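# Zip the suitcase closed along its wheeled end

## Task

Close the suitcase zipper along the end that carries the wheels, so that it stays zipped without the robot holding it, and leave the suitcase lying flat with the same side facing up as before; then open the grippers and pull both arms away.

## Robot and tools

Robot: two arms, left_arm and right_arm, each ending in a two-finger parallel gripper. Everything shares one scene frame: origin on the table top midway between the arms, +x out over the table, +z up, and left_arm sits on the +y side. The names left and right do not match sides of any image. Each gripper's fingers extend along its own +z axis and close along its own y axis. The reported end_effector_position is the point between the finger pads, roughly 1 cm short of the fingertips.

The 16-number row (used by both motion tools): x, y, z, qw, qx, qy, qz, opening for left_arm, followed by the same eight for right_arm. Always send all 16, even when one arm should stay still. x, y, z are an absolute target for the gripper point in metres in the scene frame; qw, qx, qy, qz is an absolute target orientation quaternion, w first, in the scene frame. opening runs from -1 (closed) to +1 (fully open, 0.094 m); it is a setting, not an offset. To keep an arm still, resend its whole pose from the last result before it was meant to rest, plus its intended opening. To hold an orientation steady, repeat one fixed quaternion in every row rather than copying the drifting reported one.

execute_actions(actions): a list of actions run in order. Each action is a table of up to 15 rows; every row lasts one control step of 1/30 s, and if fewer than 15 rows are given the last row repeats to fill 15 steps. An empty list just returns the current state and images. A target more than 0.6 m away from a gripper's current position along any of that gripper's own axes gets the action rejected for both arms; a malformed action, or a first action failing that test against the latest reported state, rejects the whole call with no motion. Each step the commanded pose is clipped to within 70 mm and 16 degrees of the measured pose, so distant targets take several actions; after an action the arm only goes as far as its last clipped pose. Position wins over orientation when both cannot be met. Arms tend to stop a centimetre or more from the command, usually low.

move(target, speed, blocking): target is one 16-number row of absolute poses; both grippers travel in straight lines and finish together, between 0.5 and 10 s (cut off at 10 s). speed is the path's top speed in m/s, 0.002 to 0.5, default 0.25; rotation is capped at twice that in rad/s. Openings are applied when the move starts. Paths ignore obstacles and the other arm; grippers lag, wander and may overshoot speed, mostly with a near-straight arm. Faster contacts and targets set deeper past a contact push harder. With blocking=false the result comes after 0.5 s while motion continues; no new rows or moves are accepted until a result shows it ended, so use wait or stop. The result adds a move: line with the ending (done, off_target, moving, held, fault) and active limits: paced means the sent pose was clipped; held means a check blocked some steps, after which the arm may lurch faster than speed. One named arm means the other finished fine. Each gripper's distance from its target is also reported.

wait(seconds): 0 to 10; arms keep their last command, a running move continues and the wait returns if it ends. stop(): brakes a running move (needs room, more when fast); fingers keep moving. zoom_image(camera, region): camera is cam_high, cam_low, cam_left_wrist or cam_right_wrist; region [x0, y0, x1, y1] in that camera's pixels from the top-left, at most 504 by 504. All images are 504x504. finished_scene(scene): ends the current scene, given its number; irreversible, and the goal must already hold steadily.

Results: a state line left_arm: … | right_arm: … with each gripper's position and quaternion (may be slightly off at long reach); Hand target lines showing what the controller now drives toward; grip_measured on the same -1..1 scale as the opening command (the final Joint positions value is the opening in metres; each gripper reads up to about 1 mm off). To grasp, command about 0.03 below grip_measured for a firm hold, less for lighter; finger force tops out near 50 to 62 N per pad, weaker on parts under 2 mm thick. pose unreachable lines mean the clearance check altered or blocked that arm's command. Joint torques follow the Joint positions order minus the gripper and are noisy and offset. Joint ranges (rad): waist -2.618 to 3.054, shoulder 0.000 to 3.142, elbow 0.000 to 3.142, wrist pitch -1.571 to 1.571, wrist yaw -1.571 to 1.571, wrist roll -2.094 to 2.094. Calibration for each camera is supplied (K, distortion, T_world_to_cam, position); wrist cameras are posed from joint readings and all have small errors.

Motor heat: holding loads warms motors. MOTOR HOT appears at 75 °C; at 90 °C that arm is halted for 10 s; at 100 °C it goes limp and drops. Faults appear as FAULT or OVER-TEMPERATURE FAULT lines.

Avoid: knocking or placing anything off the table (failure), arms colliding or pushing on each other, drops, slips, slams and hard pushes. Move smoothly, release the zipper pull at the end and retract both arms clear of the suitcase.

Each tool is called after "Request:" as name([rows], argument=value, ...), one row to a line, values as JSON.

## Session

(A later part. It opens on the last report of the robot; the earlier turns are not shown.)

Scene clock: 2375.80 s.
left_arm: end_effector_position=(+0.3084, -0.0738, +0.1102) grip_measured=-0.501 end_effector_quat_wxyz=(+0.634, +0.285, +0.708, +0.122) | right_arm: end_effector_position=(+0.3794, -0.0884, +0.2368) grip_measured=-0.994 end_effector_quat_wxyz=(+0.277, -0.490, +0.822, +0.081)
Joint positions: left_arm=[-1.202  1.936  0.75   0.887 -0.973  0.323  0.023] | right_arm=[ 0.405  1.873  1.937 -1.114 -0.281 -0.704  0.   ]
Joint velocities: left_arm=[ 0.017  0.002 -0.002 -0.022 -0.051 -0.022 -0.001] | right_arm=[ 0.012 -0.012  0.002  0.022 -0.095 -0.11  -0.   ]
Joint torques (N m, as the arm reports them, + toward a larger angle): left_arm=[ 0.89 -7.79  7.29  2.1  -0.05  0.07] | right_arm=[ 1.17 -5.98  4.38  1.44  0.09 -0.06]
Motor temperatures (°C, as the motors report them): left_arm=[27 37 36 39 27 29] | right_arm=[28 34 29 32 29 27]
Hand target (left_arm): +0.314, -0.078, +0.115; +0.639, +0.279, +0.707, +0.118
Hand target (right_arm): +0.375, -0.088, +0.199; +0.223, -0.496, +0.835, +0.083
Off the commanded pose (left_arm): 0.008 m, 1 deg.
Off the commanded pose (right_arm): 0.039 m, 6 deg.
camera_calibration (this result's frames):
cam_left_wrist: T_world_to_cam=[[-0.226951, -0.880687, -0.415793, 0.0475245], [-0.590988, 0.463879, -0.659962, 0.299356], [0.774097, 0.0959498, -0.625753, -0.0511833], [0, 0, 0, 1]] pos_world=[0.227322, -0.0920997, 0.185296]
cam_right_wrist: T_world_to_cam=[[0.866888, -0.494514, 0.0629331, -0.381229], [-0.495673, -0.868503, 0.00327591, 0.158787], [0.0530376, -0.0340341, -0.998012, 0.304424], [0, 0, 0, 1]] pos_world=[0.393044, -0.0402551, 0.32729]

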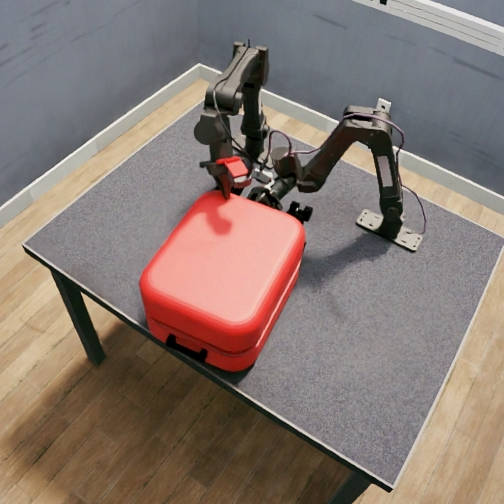

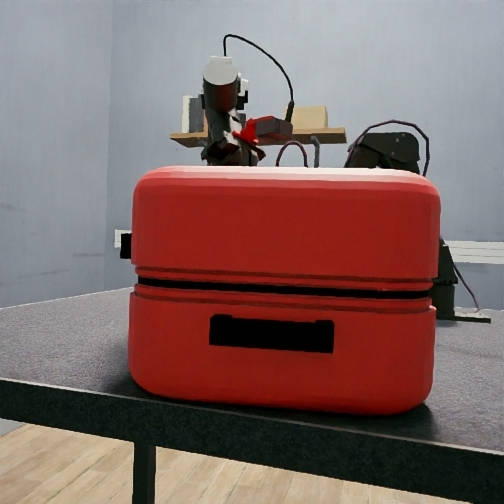

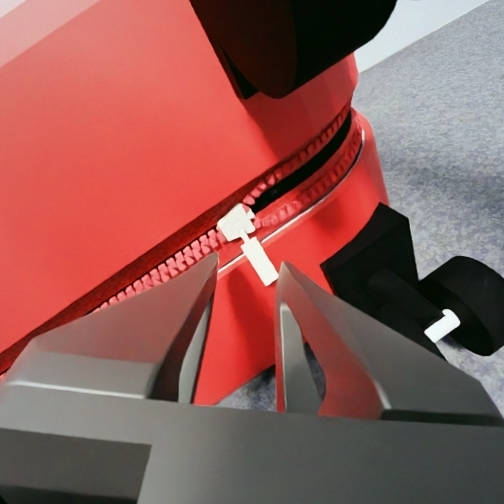

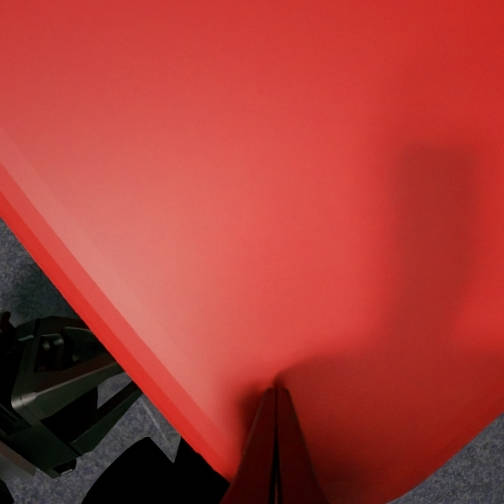

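Request:
execute_actions([
  [[0.314,-0.0786,0.115,0.6385,0.2787,0.7075,0.1183,-0.5,0.376,-0.088,0.198,0.2212,-0.4932,0.83,0.083,-1],[0.314,-0.0792,0.115,0.6385,0.2787,0.7075,0.1183,-0.5,0.376,-0.088,0.198,0.2212,-0.4932,0.83,0.083,-1],[0.314,-0.0798,0.1148,0.6385,0.2787,0.7075,0.1183,-0.5,0.376,-0.088,0.198,0.2212,-0.4932,0.83,0.083,-1],[0.314,-0.0804,0.1146,0.6385,0.2787,0.7075,0.1183,-0.5,0.376,-0.088,0.198,0.2212,-0.4932,0.83,0.083,-1],[0.314,-0.081,0.1144,0.6385,0.2787,0.7075,0.1183,-0.5,0.376,-0.088,0.198,0.2212,-0.4932,0.83,0.083,-1],[0.3145,-0.0816,0.1142,0.6385,0.2787,0.7075,0.1183,-0.5,0.376,-0.088,0.198,0.2212,-0.4932,0.83,0.083,-1],[0.315,-0.0822,0.114,0.6385,0.2787,0.7075,0.1183,-0.5,0.376,-0.088,0.198,0.2212,-0.4932,0.83,0.083,-1],[0.3155,-0.0826,0.114,0.6385,0.2787,0.7075,0.1183,-0.5,0.376,-0.088,0.198,0.2212,-0.4932,0.83,0.083,-1],[0.316,-0.083,0.114,0.6385,0.2787,0.7075,0.1183,-0.5,0.376,-0.088,0.198,0.2212,-0.4932,0.83,0.083,-1],[0.3165,-0.083,0.114,0.6385,0.2787,0.7075,0.1183,-0.5,0.376,-0.088,0.198,0.2212,-0.4932,0.83,0.083,-1],[0.317,-0.083,0.114,0.6385,0.2787,0.7075,0.1183,-0.5,0.376,-0.088,0.198,0.2212,-0.4932,0.83,0.083,-1],[0.3175,-0.083,0.114,0.6385,0.2787,0.7075,0.1183,-0.5,0.376,-0.088,0.198,0.2212,-0.4932,0.83,0.083,-1],[0.318,-0.083,0.114,0.6385,0.2787,0.7075,0.1183,-0.5,0.376,-0.088,0.198,0.2212,-0.4932,0.83,0.083,-1]],
  [[0.318,-0.083,0.114,0.6385,0.2787,0.7075,0.1183,-0.5,0.376,-0.088,0.198,0.2212,-0.4932,0.83,0.083,-1]],
])

Request:
zoom_image(camera="cam_left_wrist", region=[160, 160, 340, 330])

Scene clock: 2389.97 s.
left_arm: end_effector_position=(+0.3123, -0.0789, +0.1110) grip_measured=-0.501 end_effector_quat_wxyz=(+0.636, +0.283, +0.708, +0.121) | right_arm: end_effector_position=(+0.3794, -0.0884, +0.2368) grip_measured=-0.994 end_effector_quat_wxyz=(+0.277, -0.490, +0.822, +0.081)
Joint positions: left_arm=[-1.197  1.953  0.775  0.887 -0.968  0.325  0.023] | right_arm=[ 0.405  1.873  1.937 -1.114 -0.281 -0.704  0.   ]
Joint velocities: left_arm=[ 0.012 -0.007 -0.007 -0.051  0.022  0.037 -0.001] | right_arm=[ 0.017 -0.007  0.007 -0.066 -0.051  0.022 -0.   ]
Joint torques (N m, as the arm reports them, + toward a larger angle): left_arm=[ 0.8  -7.45  7.58  2.09 -0.05  0.04] | right_arm=[ 1.16 -5.95  4.37  1.44  0.08 -0.06]
Motor temperatures (°C, as the motors report them): left_arm=[27 37 36 39 27 29] | right_arm=[28 34 29 32 29 27]
Hand target (left_arm): +0.318, -0.083, +0.114; +0.639, +0.279, +0.707, +0.118
Hand target (right_arm): +0.375, -0.088, +0.199; +0.223, -0.496, +0.835, +0.083
Off the commanded pose (left_arm): 0.008 m, 1 deg.
Off the commanded pose (right_arm): 0.039 m, 6 deg.
camera_calibration (this result's frames):
cam_left_wrist: T_world_to_cam=[[-0.225791, -0.883237, -0.410987, 0.0431672], [-0.589512, 0.459749, -0.664158, 0.30421], [0.77556, 0.092321, -0.624487, -0.0540728], [0, 0, 0, 1]] pos_world=[0.231019, -0.0967413, 0.186017]
cam_right_wrist: T_world_to_cam=[[0.866888, -0.494514, 0.0629331, -0.381229], [-0.495673, -0.868503, 0.00327591, 0.158787], [0.0530376, -0.0340341, -0.998012, 0.304424], [0, 0, 0, 1]] pos_world=[0.393044, -0.0402551, 0.32729]

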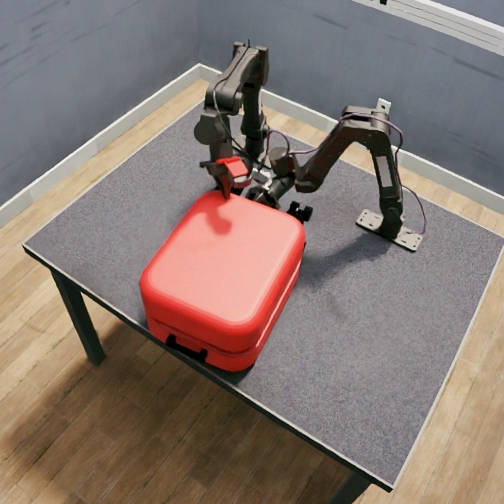

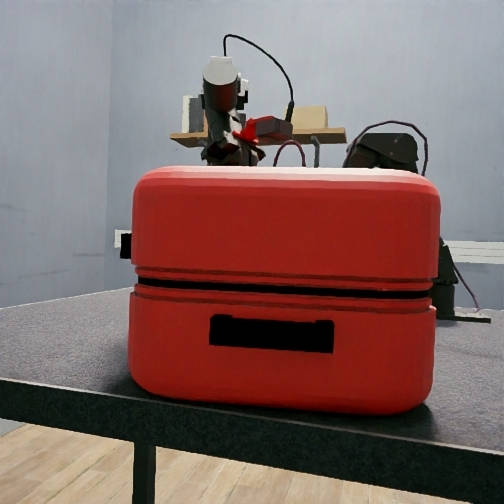

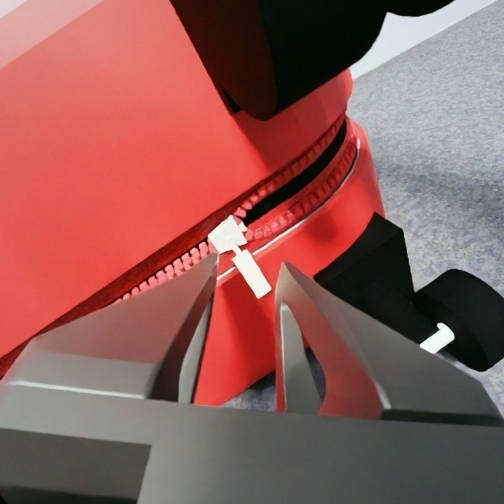

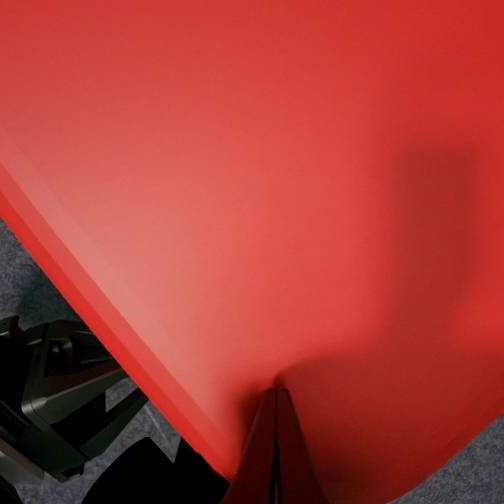

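Region (160, 160, 340, 330) of cam_left_wrist's 504x504 image, scaled by 2.800, with more detail than that image has.

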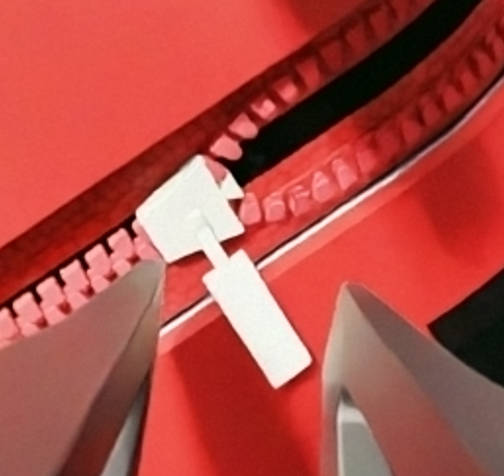

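Request:
execute_actions([
  [[0.318,-0.082,0.1145,0.6385,0.2787,0.7075,0.1183,-0.53,0.376,-0.088,0.198,0.2212,-0.4932,0.83,0.083,-1],[0.318,-0.081,0.115,0.6385,0.2787,0.7075,0.1183,-0.56,0.376,-0.088,0.198,0.2212,-0.4932,0.83,0.083,-1],[0.318,-0.080,0.1155,0.6385,0.2787,0.7075,0.1183,-0.59,0.376,-0.088,0.198,0.2212,-0.4932,0.83,0.083,-1],[0.318,-0.079,0.116,0.6385,0.2787,0.7075,0.1183,-0.62,0.376,-0.088,0.198,0.2212,-0.4932,0.83,0.083,-1],[0.318,-0.078,0.1165,0.6385,0.2787,0.7075,0.1183,-0.65,0.376,-0.088,0.198,0.2212,-0.4932,0.83,0.083,-1],[0.318,-0.077,0.117,0.6385,0.2787,0.7075,0.1183,-0.68,0.376,-0.088,0.198,0.2212,-0.4932,0.83,0.083,-1],[0.318,-0.076,0.1175,0.6385,0.2787,0.7075,0.1183,-0.71,0.376,-0.088,0.198,0.2212,-0.4932,0.83,0.083,-1],[0.318,-0.075,0.118,0.6385,0.2787,0.7075,0.1183,-0.74,0.376,-0.088,0.198,0.2212,-0.4932,0.83,0.083,-1],[0.318,-0.074,0.118,0.6385,0.2787,0.7075,0.1183,-0.75,0.376,-0.088,0.198,0.2212,-0.4932,0.83,0.083,-1],[0.318,-0.073,0.118,0.6385,0.2787,0.7075,0.1183,-0.75,0.376,-0.088,0.198,0.2212,-0.4932,0.83,0.083,-1]],
  [[0.318,-0.073,0.118,0.6385,0.2787,0.7075,0.1183,-0.75,0.376,-0.088,0.198,0.2212,-0.4932,0.83,0.083,-1]],
])

Request:
zoom_image(camera="cam_left_wrist", region=[160, 160, 340, 330])

Scene clock: 2402.10 s.
left_arm: end_effector_position=(+0.3159, -0.0772, +0.1106) grip_measured=-0.748 end_effector_quat_wxyz=(+0.635, +0.284, +0.708, +0.122) | right_arm: end_effector_position=(+0.3794, -0.0884, +0.2368) grip_measured=-0.994 end_effector_quat_wxyz=(+0.277, -0.490, +0.822, +0.081)
Joint positions: left_arm=[-1.185  1.953  0.775  0.887 -0.957  0.331  0.012] | right_arm=[ 0.405  1.873  1.937 -1.114 -0.281 -0.704  0.   ]
Joint velocities: left_arm=[-0.002  0.002 -0.012 -0.022 -0.051 -0.007 -0.   ] | right_arm=[-0.012  0.002 -0.017 -0.022 -0.037 -0.007  0.   ]
Joint torques (N m, as the arm reports them, + toward a larger angle): left_arm=[ 0.87 -9.94  4.35  2.12 -0.06  0.04] | right_arm=[ 1.17 -5.97  4.35  1.44  0.09 -0.06]
Motor temperatures (°C, as the motors report them): left_arm=[27 37 36 39 27 29] | right_arm=[28 34 29 32 28 27]
Hand target (left_arm): +0.318, -0.073, +0.118; +0.639, +0.279, +0.707, +0.118
Hand target (right_arm): +0.375, -0.088, +0.199; +0.223, -0.496, +0.835, +0.083
Off the commanded pose (left_arm): 0.009 m, 1 deg.
Off the commanded pose (right_arm): 0.039 m, 6 deg.
camera_calibration (this result's frames):
cam_left_wrist: T_world_to_cam=[[-0.226273, -0.881688, -0.414037, 0.0459151], [-0.590948, 0.462157, -0.661204, 0.305552], [0.774326, 0.0950617, -0.625606, -0.0565937], [0, 0, 0, 1]] pos_world=[0.234777, -0.0953504, 0.185638]
cam_right_wrist: T_world_to_cam=[[0.866888, -0.494514, 0.0629331, -0.381229], [-0.495673, -0.868503, 0.00327591, 0.158787], [0.0530376, -0.0340341, -0.998012, 0.304424], [0, 0, 0, 1]] pos_world=[0.393044, -0.0402551, 0.32729]

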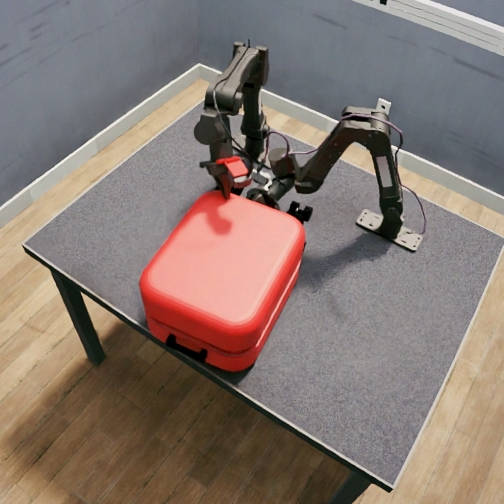

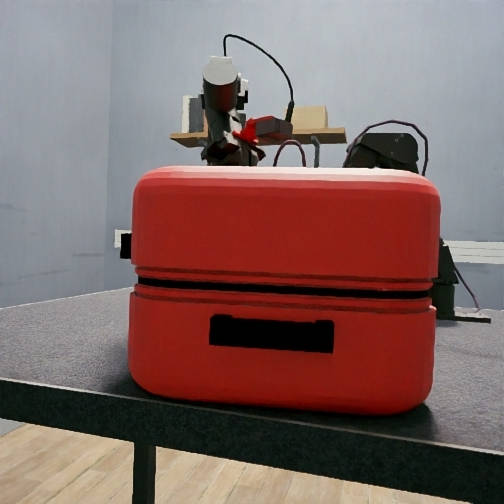

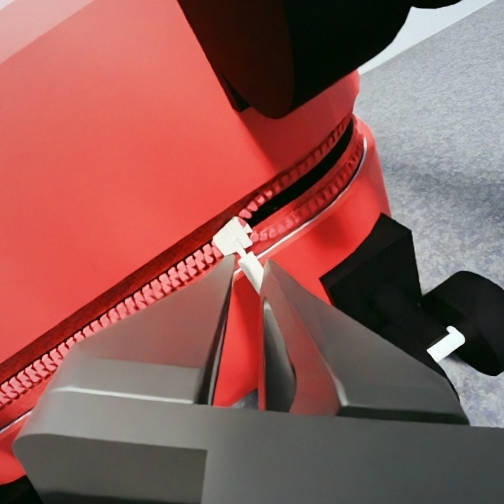

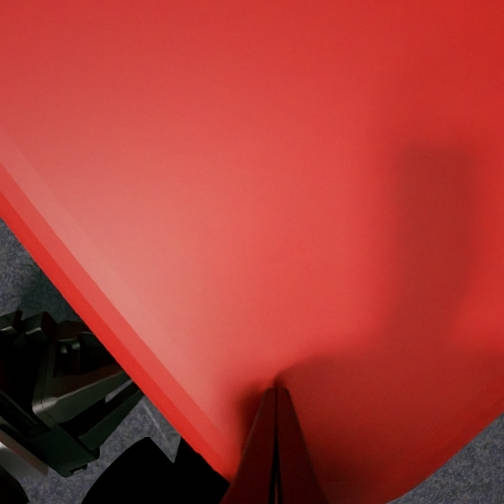

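Region (160, 160, 340, 330) of cam_left_wrist's 504x504 image, scaled by 2.800, with more detail than that image has.

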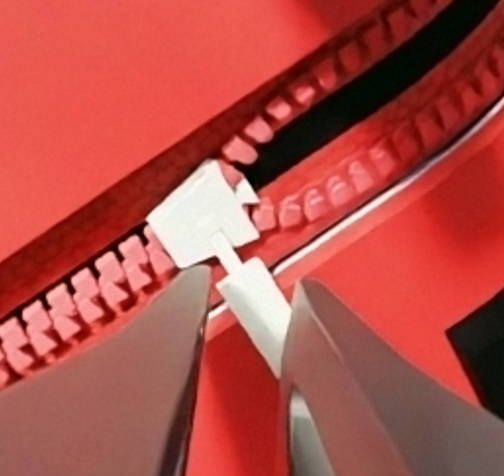

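Request:
execute_actions([
  [[0.317,-0.074,0.117,0.6385,0.2787,0.7075,0.1183,-0.65,0.376,-0.088,0.198,0.2212,-0.4932,0.83,0.083,-1],[0.316,-0.075,0.116,0.6385,0.2787,0.7075,0.1183,-0.55,0.376,-0.088,0.198,0.2212,-0.4932,0.83,0.083,-1],[0.315,-0.076,0.115,0.6385,0.2787,0.7075,0.1183,-0.5,0.376,-0.088,0.198,0.2212,-0.4932,0.83,0.083,-1],[0.315,-0.077,0.114,0.6385,0.2787,0.7075,0.1183,-0.5,0.376,-0.088,0.198,0.2212,-0.4932,0.83,0.083,-1],[0.315,-0.077,0.113,0.6385,0.2787,0.7075,0.1183,-0.5,0.376,-0.088,0.198,0.2212,-0.4932,0.83,0.083,-1],[0.315,-0.077,0.112,0.6385,0.2787,0.7075,0.1183,-0.5,0.376,-0.088,0.198,0.2212,-0.4932,0.83,0.083,-1],[0.315,-0.077,0.111,0.6385,0.2787,0.7075,0.1183,-0.5,0.376,-0.088,0.198,0.2212,-0.4932,0.83,0.083,-1],[0.315,-0.077,0.110,0.6385,0.2787,0.7075,0.1183,-0.5,0.376,-0.088,0.198,0.2212,-0.4932,0.83,0.083,-1],[0.315,-0.077,0.109,0.6385,0.2787,0.7075,0.1183,-0.5,0.376,-0.088,0.198,0.2212,-0.4932,0.83,0.083,-1],[0.315,-0.077,0.108,0.6385,0.2787,0.7075,0.1183,-0.5,0.376,-0.088,0.198,0.2212,-0.4932,0.83,0.083,-1],[0.315,-0.077,0.107,0.6385,0.2787,0.7075,0.1183,-0.5,0.376,-0.088,0.198,0.2212,-0.4932,0.83,0.083,-1],[0.315,-0.077,0.106,0.6385,0.2787,0.7075,0.1183,-0.5,0.376,-0.088,0.198,0.2212,-0.4932,0.83,0.083,-1],[0.315,-0.077,0.105,0.6385,0.2787,0.7075,0.1183,-0.5,0.376,-0.088,0.198,0.2212,-0.4932,0.83,0.083,-1]],
  [[0.315,-0.077,0.105,0.6385,0.2787,0.7075,0.1183,-0.5,0.376,-0.088,0.198,0.2212,-0.4932,0.83,0.083,-1]],
])

Request:
zoom_image(camera="cam_left_wrist", region=[160, 160, 340, 330])

Scene clock: 2419.80 s.
left_arm: end_effector_position=(+0.3164, -0.0784, +0.1083) grip_measured=-0.501 end_effector_quat_wxyz=(+0.638, +0.280, +0.708, +0.118) | right_arm: end_effector_position=(+0.3794, -0.0884, +0.2368) grip_measured=-0.994 end_effector_quat_wxyz=(+0.277, -0.490, +0.822, +0.081)
Joint positions: left_arm=[-1.185  1.971  0.775  0.918 -0.957  0.331  0.023] | right_arm=[ 0.405  1.873  1.937 -1.114 -0.281 -0.704  0.   ]
Joint velocities: left_arm=[-0.007  0.012 -0.012 -0.051  0.051 -0.037 -0.001] | right_arm=[ 0.002  0.007 -0.007 -0.037  0.022  0.007  0.001]
Joint torques (N m, as the arm reports them, + toward a larger angle): left_arm=[-0.09 -7.79  4.51  2.26 -0.21 -0.01] | right_arm=[ 1.15 -5.96  4.35  1.44  0.08 -0.07]
Motor temperatures (°C, as the motors report them): left_arm=[27 39 35 39 27 29] | right_arm=[28 34 29 32 28 27]
Hand target (left_arm): +0.315, -0.077, +0.105; +0.638, +0.279, +0.708, +0.118
Hand target (right_arm): +0.375, -0.088, +0.199; +0.223, -0.496, +0.835, +0.083
Off the commanded pose (left_arm): 0.004 m, 0 deg.
Off the commanded pose (right_arm): 0.039 m, 6 deg.
camera_calibration (this result's frames):
cam_left_wrist: T_world_to_cam=[[-0.224196, -0.886574, -0.404626, 0.0419381], [-0.587572, 0.454214, -0.669663, 0.304138], [0.777493, 0.0876109, -0.62276, -0.0602122], [0, 0, 0, 1]] pos_world=[0.23492, -0.0956873, 0.183142]
cam_right_wrist: T_world_to_cam=[[0.866888, -0.494514, 0.0629331, -0.381229], [-0.495673, -0.868503, 0.00327591, 0.158787], [0.0530376, -0.0340341, -0.998012, 0.304424], [0, 0, 0, 1]] pos_world=[0.393044, -0.0402551, 0.32729]

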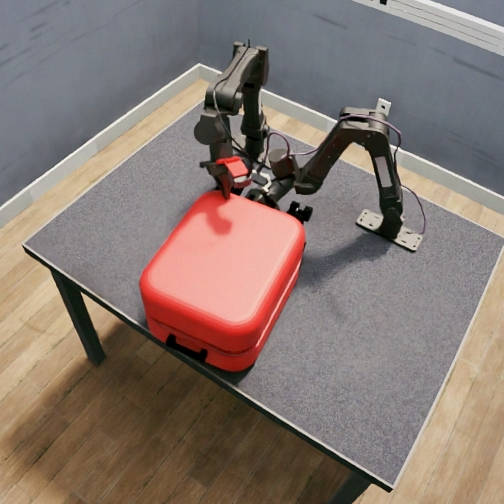

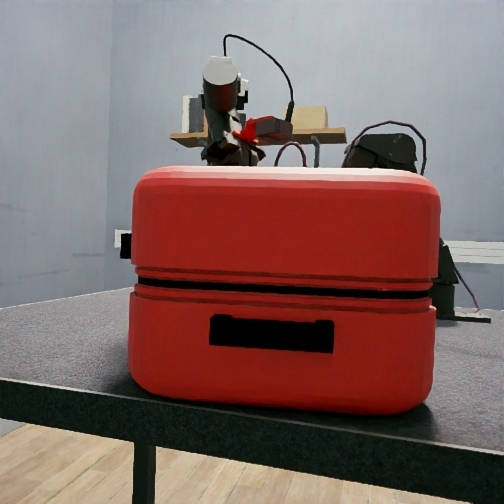

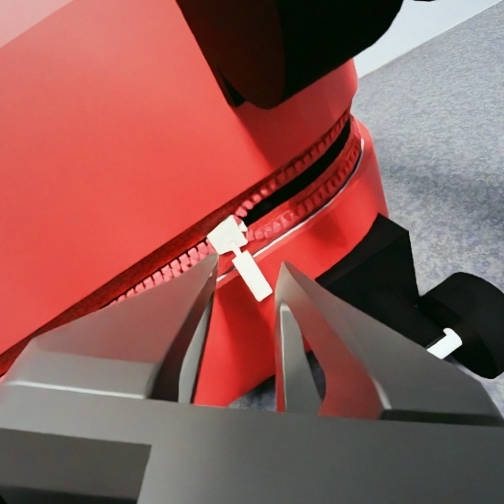

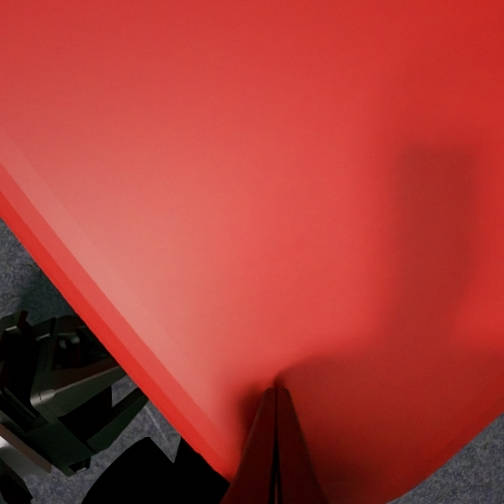

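Region (160, 160, 340, 330) of cam_left_wrist's 504x504 image, scaled by 2.800, with more detail than that image has.

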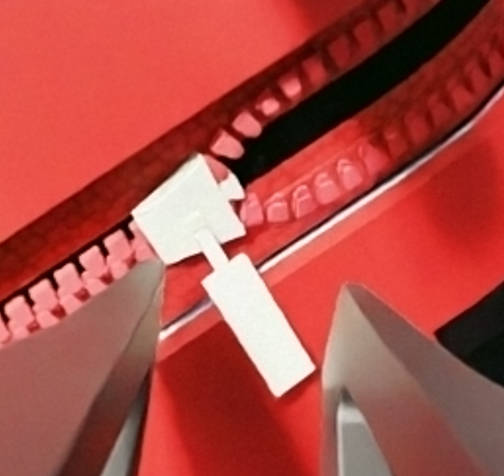

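Request:
execute_actions([
  [[0.315,-0.077,0.104,0.6385,0.2787,0.7075,0.1183,-0.5,0.376,-0.088,0.198,0.2212,-0.4932,0.83,0.083,-1],[0.315,-0.077,0.103,0.6385,0.2787,0.7075,0.1183,-0.5,0.376,-0.088,0.198,0.2212,-0.4932,0.83,0.083,-1],[0.315,-0.077,0.102,0.6385,0.2787,0.7075,0.1183,-0.5,0.376,-0.088,0.198,0.2212,-0.4932,0.83,0.083,-1],[0.315,-0.077,0.101,0.6385,0.2787,0.7075,0.1183,-0.5,0.376,-0.088,0.198,0.2212,-0.4932,0.83,0.083,-1],[0.315,-0.077,0.100,0.6385,0.2787,0.7075,0.1183,-0.5,0.376,-0.088,0.198,0.2212,-0.4932,0.83,0.083,-1],[0.316,-0.077,0.100,0.6385,0.2787,0.7075,0.1183,-0.5,0.376,-0.088,0.198,0.2212,-0.4932,0.83,0.083,-1],[0.317,-0.077,0.100,0.6385,0.2787,0.7075,0.1183,-0.5,0.376,-0.088,0.198,0.2212,-0.4932,0.83,0.083,-1],[0.318,-0.077,0.100,0.6385,0.2787,0.7075,0.1183,-0.5,0.376,-0.088,0.198,0.2212,-0.4932,0.83,0.083,-1],[0.319,-0.077,0.100,0.6385,0.2787,0.7075,0.1183,-0.5,0.376,-0.088,0.198,0.2212,-0.4932,0.83,0.083,-1],[0.320,-0.077,0.100,0.6385,0.2787,0.7075,0.1183,-0.5,0.376,-0.088,0.198,0.2212,-0.4932,0.83,0.083,-1],[0.321,-0.077,0.100,0.6385,0.2787,0.7075,0.1183,-0.5,0.376,-0.088,0.198,0.2212,-0.4932,0.83,0.083,-1],[0.322,-0.077,0.100,0.6385,0.2787,0.7075,0.1183,-0.5,0.376,-0.088,0.198,0.2212,-0.4932,0.83,0.083,-1],[0.323,-0.077,0.100,0.6385,0.2787,0.7075,0.1183,-0.5,0.376,-0.088,0.198,0.2212,-0.4932,0.83,0.083,-1]],
  [[0.323,-0.077,0.100,0.6385,0.2787,0.7075,0.1183,-0.5,0.376,-0.088,0.198,0.2212,-0.4932,0.83,0.083,-1]],
])

Request:
zoom_image(camera="cam_left_wrist", region=[160, 160, 340, 330])

Scene clock: 2434.10 s.
left_arm: end_effector_position=(+0.3190, -0.0785, +0.1019) grip_measured=-0.501 end_effector_quat_wxyz=(+0.638, +0.280, +0.708, +0.118) | right_arm: end_effector_position=(+0.3794, -0.0884, +0.2368) grip_measured=-0.994 end_effector_quat_wxyz=(+0.277, -0.490, +0.822, +0.081)
Joint positions: left_arm=[-1.178  1.997  0.775  0.946 -0.949  0.334  0.023] | right_arm=[ 0.405  1.873  1.937 -1.114 -0.281 -0.704  0.   ]
Joint velocities: left_arm=[-0.017  0.012 -0.007 -0.037  0.007 -0.066 -0.001] | right_arm=[ 0.002  0.002 -0.012  0.022 -0.081  0.007 -0.002]
Joint torques (N m, as the arm reports them, + toward a larger angle): left_arm=[ 0.8  -7.81  5.19  2.23 -0.04  0.04] | right_arm=[ 1.16 -5.95  4.37  1.44  0.09 -0.06]
Motor temperatures (°C, as the motors report them): left_arm=[27 38 35 39 27 29] | right_arm=[28 34 29 31 28 27]
Hand target (left_arm): +0.323, -0.077, +0.100; +0.639, +0.279, +0.707, +0.118
Hand target (right_arm): +0.375, -0.088, +0.199; +0.223, -0.496, +0.835, +0.083
Off the commanded pose (left_arm): 0.005 m, 0 deg.
Off the commanded pose (right_arm): 0.039 m, 6 deg.
camera_calibration (this result's frames):
cam_left_wrist: T_world_to_cam=[[-0.225632, -0.886138, -0.404784, 0.0403277], [-0.587319, 0.455231, -0.669195, 0.301341], [0.777269, 0.0867455, -0.62316, -0.0661249], [0, 0, 0, 1]] pos_world=[0.237479, -0.0957076, 0.176773]
cam_right_wrist: T_world_to_cam=[[0.866888, -0.494514, 0.0629331, -0.381229], [-0.495673, -0.868503, 0.00327591, 0.158787], [0.0530376, -0.0340341, -0.998012, 0.304424], [0, 0, 0, 1]] pos_world=[0.393044, -0.0402551, 0.32729]

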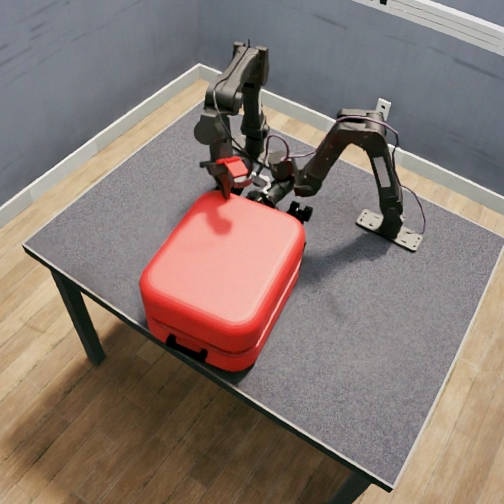

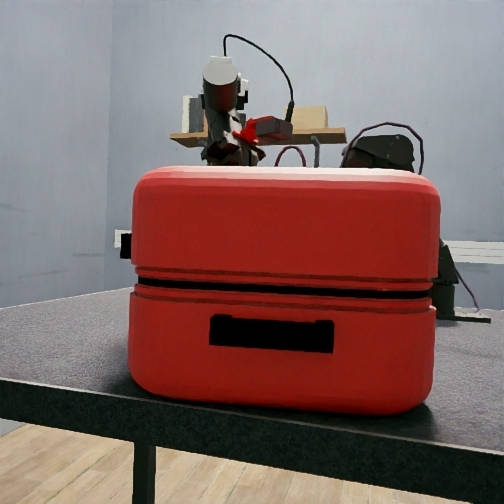

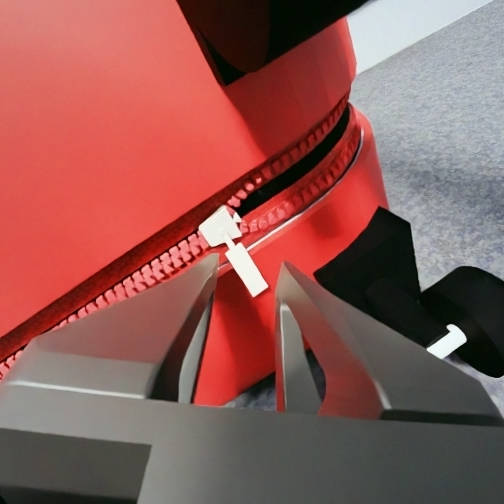

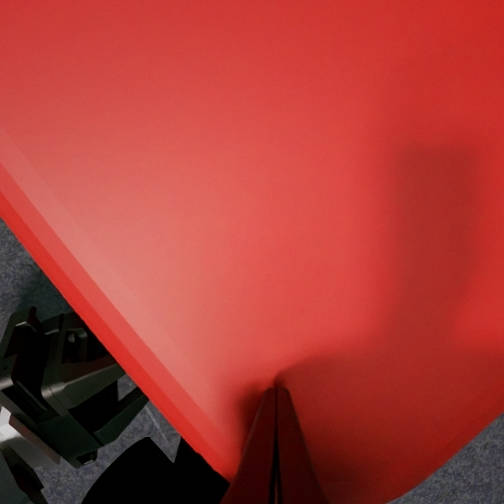

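Region (160, 160, 340, 330) of cam_left_wrist's 504x504 image, scaled by 2.800, with more detail than that image has.

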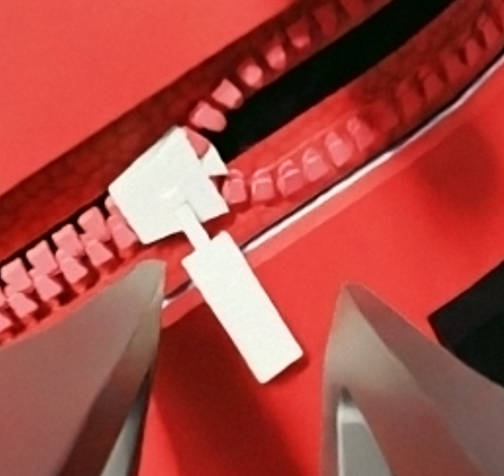

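Request:
execute_actions([
  [[0.3235,-0.077,0.100,0.6385,0.2787,0.7075,0.1183,-0.53,0.376,-0.088,0.198,0.2212,-0.4932,0.83,0.083,-1],[0.324,-0.077,0.100,0.6385,0.2787,0.7075,0.1183,-0.56,0.376,-0.088,0.198,0.2212,-0.4932,0.83,0.083,-1],[0.3245,-0.077,0.100,0.6385,0.2787,0.7075,0.1183,-0.59,0.376,-0.088,0.198,0.2212,-0.4932,0.83,0.083,-1],[0.325,-0.077,0.100,0.6385,0.2787,0.7075,0.1183,-0.62,0.376,-0.088,0.198,0.2212,-0.4932,0.83,0.083,-1],[0.325,-0.077,0.100,0.6385,0.2787,0.7075,0.1183,-0.65,0.376,-0.088,0.198,0.2212,-0.4932,0.83,0.083,-1],[0.325,-0.077,0.100,0.6385,0.2787,0.7075,0.1183,-0.68,0.376,-0.088,0.198,0.2212,-0.4932,0.83,0.083,-1],[0.325,-0.077,0.100,0.6385,0.2787,0.7075,0.1183,-0.71,0.376,-0.088,0.198,0.2212,-0.4932,0.83,0.083,-1],[0.325,-0.077,0.100,0.6385,0.2787,0.7075,0.1183,-0.74,0.376,-0.088,0.198,0.2212,-0.4932,0.83,0.083,-1],[0.325,-0.077,0.100,0.6385,0.2787,0.7075,0.1183,-0.76,0.376,-0.088,0.198,0.2212,-0.4932,0.83,0.083,-1]],
  [[0.325,-0.077,0.100,0.6385,0.2787,0.7075,0.1183,-0.76,0.376,-0.088,0.198,0.2212,-0.4932,0.83,0.083,-1]],
])

Request:
zoom_image(camera="cam_left_wrist", region=[160, 160, 340, 330])

Scene clock: 2442.93 s.
left_arm: end_effector_position=(+0.3207, -0.0777, +0.1020) grip_measured=-0.758 end_effector_quat_wxyz=(+0.638, +0.280, +0.708, +0.118) | right_arm: end_effector_position=(+0.3794, -0.0884, +0.2368) grip_measured=-0.994 end_effector_quat_wxyz=(+0.277, -0.490, +0.822, +0.081)
Joint positions: left_arm=[-1.172  1.997  0.775  0.948 -0.943  0.336  0.011] | right_arm=[ 0.405  1.873  1.937 -1.114 -0.281 -0.704  0.   ]
Joint velocities: left_arm=[-0.002 -0.007  0.012 -0.007 -0.051  0.051  0.001] | right_arm=[-0.002  0.012  0.002  0.022  0.081  0.007  0.   ]
Joint torques (N m, as the arm reports them, + toward a larger angle): left_arm=[ 0.85 -7.63  5.45  2.23 -0.07  0.07] | right_arm=[ 1.16 -5.95  4.37  1.44  0.1  -0.06]
Motor temperatures (°C, as the motors report them): left_arm=[27 38 35 39 26 29] | right_arm=[28 34 29 31 28 27]
Hand target (left_arm): +0.325, -0.077, +0.100; +0.638, +0.279, +0.708, +0.118
Hand target (right_arm): +0.375, -0.088, +0.199; +0.223, -0.496, +0.835, +0.083
Off the commanded pose (left_arm): 0.005 m, 0 deg.
Off the commanded pose (right_arm): 0.039 m, 6 deg.
camera_calibration (this result's frames):
cam_left_wrist: T_world_to_cam=[[-0.22549, -0.886232, -0.404657, 0.0413989], [-0.587503, 0.455028, -0.669171, 0.302149], [0.777171, 0.0868464, -0.623268, -0.0674592], [0, 0, 0, 1]] pos_world=[0.239276, -0.0949387, 0.176896]
cam_right_wrist: T_world_to_cam=[[0.866888, -0.494514, 0.0629331, -0.381229], [-0.495673, -0.868503, 0.00327591, 0.158787], [0.0530376, -0.0340341, -0.998012, 0.304424], [0, 0, 0, 1]] pos_world=[0.393044, -0.0402551, 0.32729]

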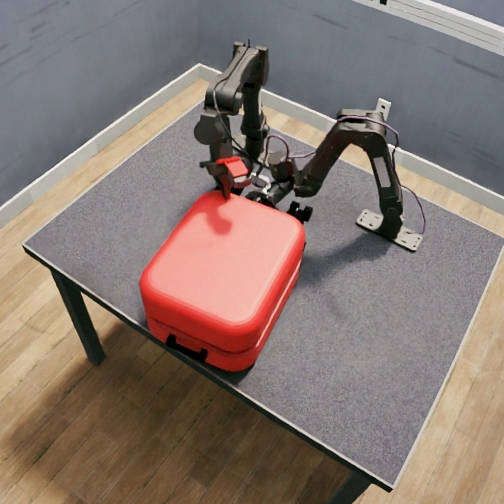

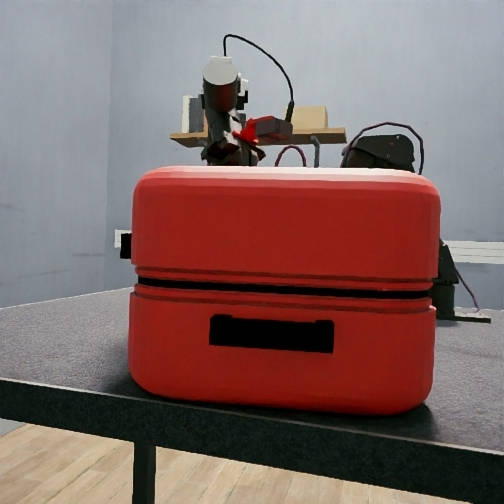

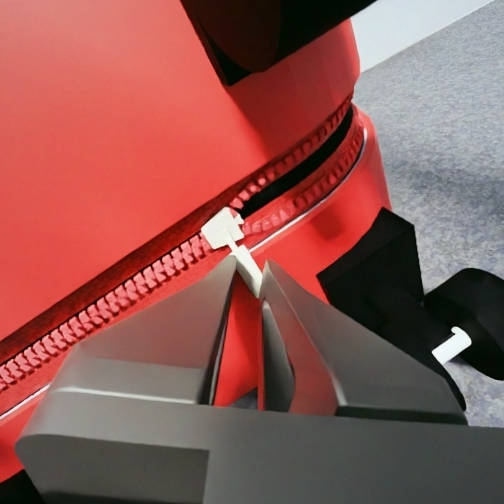

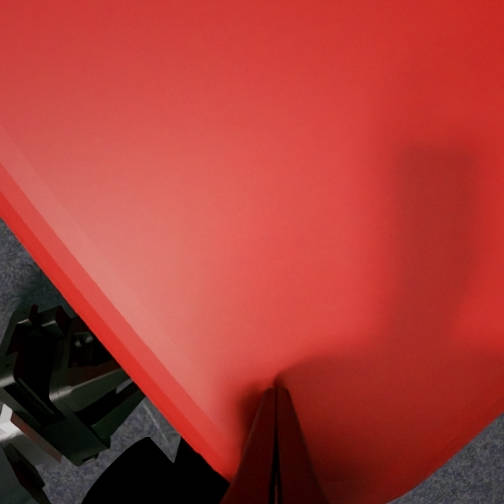

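Region (160, 160, 340, 330) of cam_left_wrist's 504x504 image, scaled by 2.800, with more detail than that image has.

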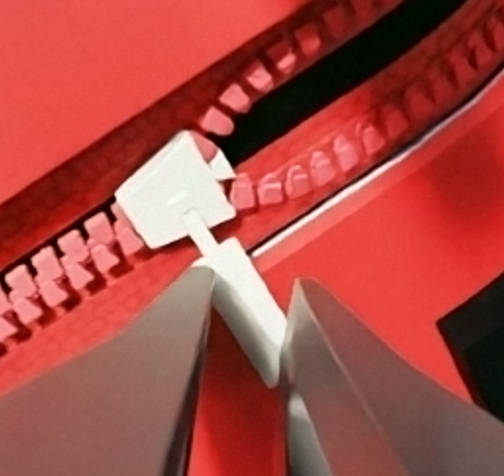

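Request:
execute_actions([
  [[0.325,-0.0762,0.101,0.6385,0.2787,0.7075,0.1183,-0.76,0.376,-0.088,0.198,0.2212,-0.4932,0.83,0.083,-1],[0.325,-0.0754,0.102,0.6385,0.2787,0.7075,0.1183,-0.76,0.376,-0.088,0.198,0.2212,-0.4932,0.83,0.083,-1],[0.325,-0.0746,0.103,0.6385,0.2787,0.7075,0.1183,-0.76,0.376,-0.088,0.198,0.2212,-0.4932,0.83,0.083,-1],[0.325,-0.0738,0.104,0.6385,0.2787,0.7075,0.1183,-0.77,0.376,-0.088,0.198,0.2212,-0.4932,0.83,0.083,-1],[0.3245,-0.073,0.105,0.6385,0.2787,0.7075,0.1183,-0.77,0.376,-0.088,0.198,0.2212,-0.4932,0.83,0.083,-1],[0.3245,-0.0722,0.106,0.6385,0.2787,0.7075,0.1183,-0.78,0.376,-0.088,0.198,0.2212,-0.4932,0.83,0.083,-1],[0.324,-0.0714,0.107,0.6385,0.2787,0.7075,0.1183,-0.78,0.376,-0.088,0.198,0.2212,-0.4932,0.83,0.083,-1],[0.324,-0.0706,0.108,0.6385,0.2787,0.7075,0.1183,-0.79,0.376,-0.088,0.198,0.2212,-0.4932,0.83,0.083,-1],[0.3235,-0.070,0.109,0.6385,0.2787,0.7075,0.1183,-0.79,0.376,-0.088,0.198,0.2212,-0.4932,0.83,0.083,-1],[0.3235,-0.0694,0.110,0.6385,0.2787,0.7075,0.1183,-0.80,0.376,-0.088,0.198,0.2212,-0.4932,0.83,0.083,-1],[0.323,-0.069,0.111,0.6385,0.2787,0.7075,0.1183,-0.80,0.376,-0.088,0.198,0.2212,-0.4932,0.83,0.083,-1]],
  [[0.323,-0.069,0.111,0.6385,0.2787,0.7075,0.1183,-0.80,0.376,-0.088,0.198,0.2212,-0.4932,0.83,0.083,-1]],
])

Request:
zoom_image(camera="cam_left_wrist", region=[160, 160, 340, 330])

Scene clock: 2460.90 s.
left_arm: end_effector_position=(+0.3200, -0.0760, +0.1094) grip_measured=-0.798 end_effector_quat_wxyz=(+0.642, +0.277, +0.706, +0.113) | right_arm: end_effector_position=(+0.3794, -0.0884, +0.2368) grip_measured=-0.994 end_effector_quat_wxyz=(+0.277, -0.490, +0.822, +0.081)
Joint positions: left_arm=[-1.171  1.971  0.765  0.948 -0.939  0.339  0.009] | right_arm=[ 0.405  1.873  1.937 -1.114 -0.281 -0.704  0.   ]
Joint velocities: left_arm=[ 0.007 -0.017 -0.022  0.007  0.022 -0.022 -0.001] | right_arm=[ 0.022 -0.012 -0.007  0.022 -0.007 -0.007 -0.001]
Joint torques (N m, as the arm reports them, + toward a larger angle): left_arm=[ 1.11 -9.82  3.99  1.96 -0.02  0.07] | right_arm=[ 1.17 -5.98  4.34  1.44  0.09 -0.07]
Motor temperatures (°C, as the motors report them): left_arm=[27 38 35 39 26 29] | right_arm=[28 34 29 31 28 27]
Hand target (left_arm): +0.323, -0.069, +0.111; +0.639, +0.279, +0.707, +0.118
Hand target (right_arm): +0.375, -0.088, +0.199; +0.223, -0.496, +0.835, +0.083
Off the commanded pose (left_arm): 0.008 m, 1 deg.
Off the commanded pose (right_arm): 0.039 m, 6 deg.
camera_calibration (this result's frames):
cam_left_wrist: T_world_to_cam=[[-0.226109, -0.890349, -0.395163, 0.0446402], [-0.582083, 0.448772, -0.678073, 0.304702], [0.781059, 0.0766991, -0.619729, -0.0648231], [0, 0, 0, 1]] pos_world=[0.238086, -0.0920242, 0.184077]
cam_right_wrist: T_world_to_cam=[[0.866888, -0.494514, 0.0629331, -0.381229], [-0.495673, -0.868503, 0.00327591, 0.158787], [0.0530376, -0.0340341, -0.998012, 0.304424], [0, 0, 0, 1]] pos_world=[0.393044, -0.0402551, 0.32729]

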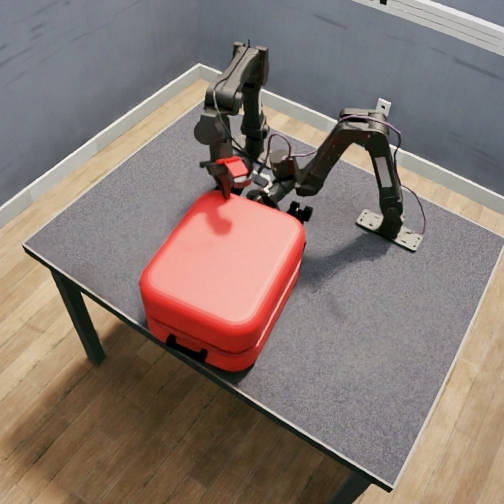

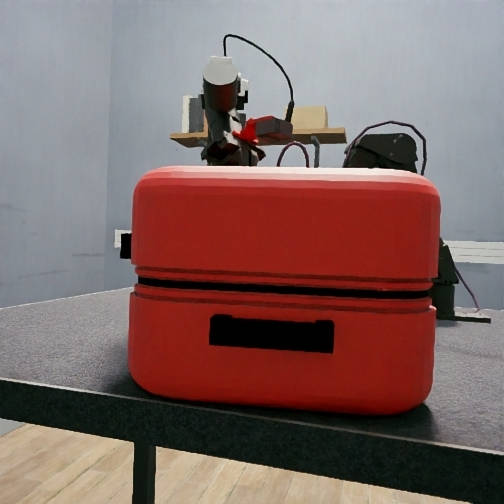

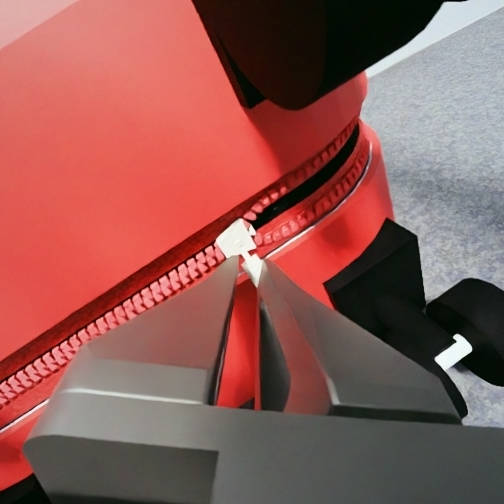

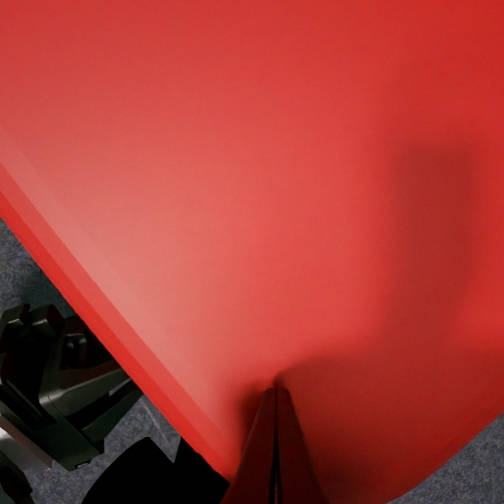

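Region (160, 160, 340, 330) of cam_left_wrist's 504x504 image, scaled by 2.800, with more detail than that image has.

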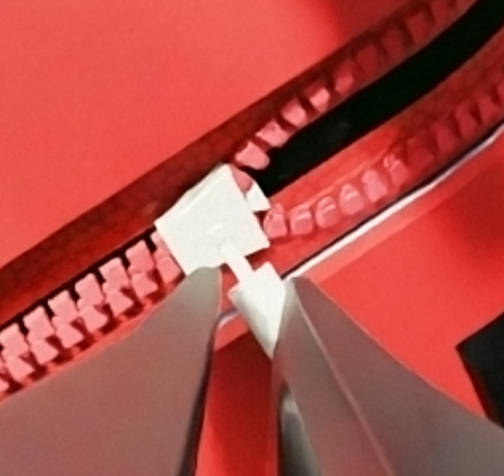

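Request:
execute_actions([
  [[0.322,-0.070,0.110,0.6385,0.2787,0.7075,0.1183,-0.7,0.376,-0.088,0.198,0.2212,-0.4932,0.83,0.083,-1],[0.321,-0.071,0.109,0.6385,0.2787,0.7075,0.1183,-0.6,0.376,-0.088,0.198,0.2212,-0.4932,0.83,0.083,-1],[0.320,-0.072,0.108,0.6385,0.2787,0.7075,0.1183,-0.5,0.376,-0.088,0.198,0.2212,-0.4932,0.83,0.083,-1],[0.320,-0.073,0.107,0.6385,0.2787,0.7075,0.1183,-0.5,0.376,-0.088,0.198,0.2212,-0.4932,0.83,0.083,-1],[0.320,-0.074,0.106,0.6385,0.2787,0.7075,0.1183,-0.5,0.376,-0.088,0.198,0.2212,-0.4932,0.83,0.083,-1],[0.320,-0.075,0.105,0.6385,0.2787,0.7075,0.1183,-0.5,0.376,-0.088,0.198,0.2212,-0.4932,0.83,0.083,-1],[0.320,-0.075,0.104,0.6385,0.2787,0.7075,0.1183,-0.5,0.376,-0.088,0.198,0.2212,-0.4932,0.83,0.083,-1],[0.320,-0.075,0.103,0.6385,0.2787,0.7075,0.1183,-0.5,0.376,-0.088,0.198,0.2212,-0.4932,0.83,0.083,-1],[0.320,-0.075,0.102,0.6385,0.2787,0.7075,0.1183,-0.5,0.376,-0.088,0.198,0.2212,-0.4932,0.83,0.083,-1],[0.320,-0.075,0.101,0.6385,0.2787,0.7075,0.1183,-0.5,0.376,-0.088,0.198,0.2212,-0.4932,0.83,0.083,-1],[0.320,-0.075,0.100,0.6385,0.2787,0.7075,0.1183,-0.5,0.376,-0.088,0.198,0.2212,-0.4932,0.83,0.083,-1],[0.320,-0.075,0.099,0.6385,0.2787,0.7075,0.1183,-0.5,0.376,-0.088,0.198,0.2212,-0.4932,0.83,0.083,-1],[0.320,-0.075,0.098,0.6385,0.2787,0.7075,0.1183,-0.5,0.376,-0.088,0.198,0.2212,-0.4932,0.83,0.083,-1]],
  [[0.321,-0.075,0.098,0.6385,0.2787,0.7075,0.1183,-0.5,0.376,-0.088,0.198,0.2212,-0.4932,0.83,0.083,-1],[0.322,-0.075,0.098,0.6385,0.2787,0.7075,0.1183,-0.5,0.376,-0.088,0.198,0.2212,-0.4932,0.83,0.083,-1],[0.323,-0.0752,0.098,0.6385,0.2787,0.7075,0.1183,-0.5,0.376,-0.088,0.198,0.2212,-0.4932,0.83,0.083,-1],[0.324,-0.0754,0.098,0.6385,0.2787,0.7075,0.1183,-0.5,0.376,-0.088,0.198,0.2212,-0.4932,0.83,0.083,-1],[0.325,-0.0756,0.098,0.6385,0.2787,0.7075,0.1183,-0.5,0.376,-0.088,0.198,0.2212,-0.4932,0.83,0.083,-1],[0.326,-0.0758,0.098,0.6385,0.2787,0.7075,0.1183,-0.5,0.376,-0.088,0.198,0.2212,-0.4932,0.83,0.083,-1],[0.327,-0.076,0.098,0.6385,0.2787,0.7075,0.1183,-0.5,0.376,-0.088,0.198,0.2212,-0.4932,0.83,0.083,-1],[0.328,-0.0762,0.098,0.6385,0.2787,0.7075,0.1183,-0.5,0.376,-0.088,0.198,0.2212,-0.4932,0.83,0.083,-1],[0.329,-0.0764,0.098,0.6385,0.2787,0.7075,0.1183,-0.5,0.376,-0.088,0.198,0.2212,-0.4932,0.83,0.083,-1],[0.330,-0.0766,0.098,0.6385,0.2787,0.7075,0.1183,-0.5,0.376,-0.088,0.198,0.2212,-0.4932,0.83,0.083,-1],[0.331,-0.0768,0.098,0.6385,0.2787,0.7075,0.1183,-0.5,0.376,-0.088,0.198,0.2212,-0.4932,0.83,0.083,-1],[0.332,-0.077,0.098,0.6385,0.2787,0.7075,0.1183,-0.5,0.376,-0.088,0.198,0.2212,-0.4932,0.83,0.083,-1]],
  [[0.332,-0.077,0.098,0.6385,0.2787,0.7075,0.1183,-0.5,0.376,-0.088,0.198,0.2212,-0.4932,0.83,0.083,-1]],
])

Request:
zoom_image(camera="cam_left_wrist", region=[160, 160, 340, 330])

Scene clock: 2478.00 s.
left_arm: end_effector_position=(+0.3242, -0.0754, +0.1027) grip_measured=-0.501 end_effector_quat_wxyz=(+0.643, +0.276, +0.705, +0.113) | right_arm: end_effector_position=(+0.3794, -0.0884, +0.2368) grip_measured=-0.994 end_effector_quat_wxyz=(+0.277, -0.490, +0.822, +0.081)
Joint positions: left_arm=[-1.159  2.003  0.765  0.989 -0.929  0.347  0.023] | right_arm=[ 0.405  1.873  1.937 -1.114 -0.281 -0.704  0.   ]
Joint velocities: left_arm=[-0.022 -0.002  0.002  0.007  0.007 -0.007 -0.   ] | right_arm=[-0.017 -0.007 -0.017 -0.051  0.037 -0.022 -0.   ]
Joint torques (N m, as the arm reports them, + toward a larger angle): left_arm=[ 1.33 -6.77  7.24  1.97 -0.01  0.01] | right_arm=[ 1.15 -5.97  4.35  1.44  0.09 -0.07]
Motor temperatures (°C, as the motors report them): left_arm=[27 39 35 39 26 29] | right_arm=[28 34 29 31 28 27]
Hand target (left_arm): +0.332, -0.077, +0.098; +0.639, +0.279, +0.708, +0.118
Hand target (right_arm): +0.375, -0.088, +0.199; +0.223, -0.496, +0.835, +0.083
Off the commanded pose (left_arm): 0.009 m, 1 deg.
Off the commanded pose (right_arm): 0.039 m, 6 deg.
camera_calibration (this result's frames):
cam_left_wrist: T_world_to_cam=[[-0.224352, -0.891147, -0.394363, 0.0427799], [-0.580368, 0.44727, -0.680531, 0.301889], [0.78284, 0.0761976, -0.617539, -0.0731498], [0, 0, 0, 1]] pos_world=[0.242069, -0.0913288, 0.177143]
cam_right_wrist: T_world_to_cam=[[0.866888, -0.494514, 0.0629331, -0.381229], [-0.495673, -0.868503, 0.00327591, 0.158787], [0.0530376, -0.0340341, -0.998012, 0.304424], [0, 0, 0, 1]] pos_world=[0.393044, -0.0402551, 0.32729]

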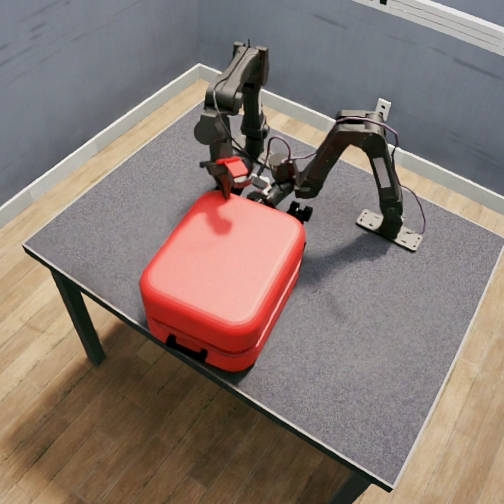

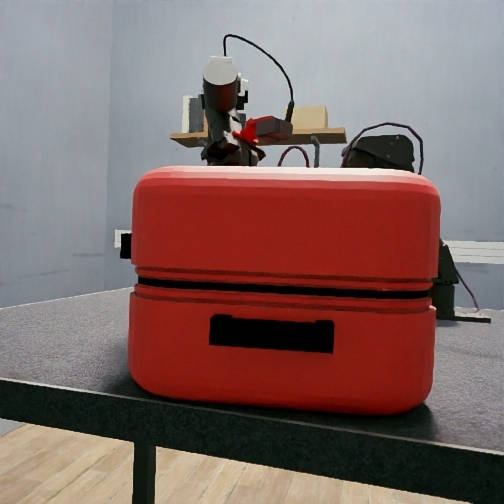

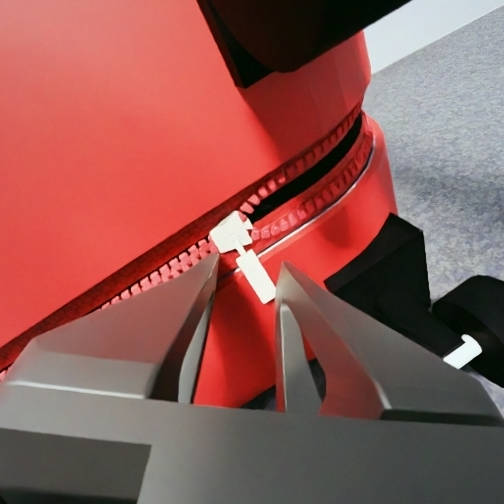

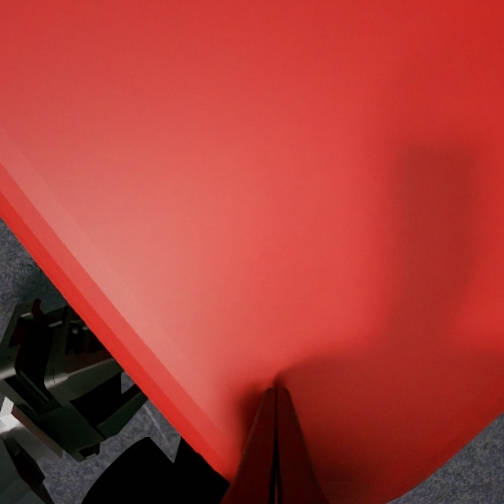

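Region (160, 160, 340, 330) of cam_left_wrist's 504x504 image, scaled by 2.800, with more detail than that image has.

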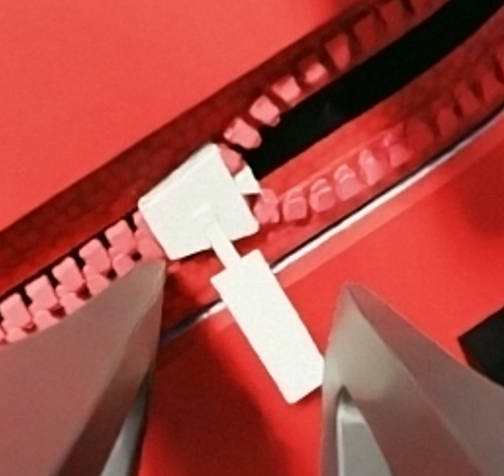

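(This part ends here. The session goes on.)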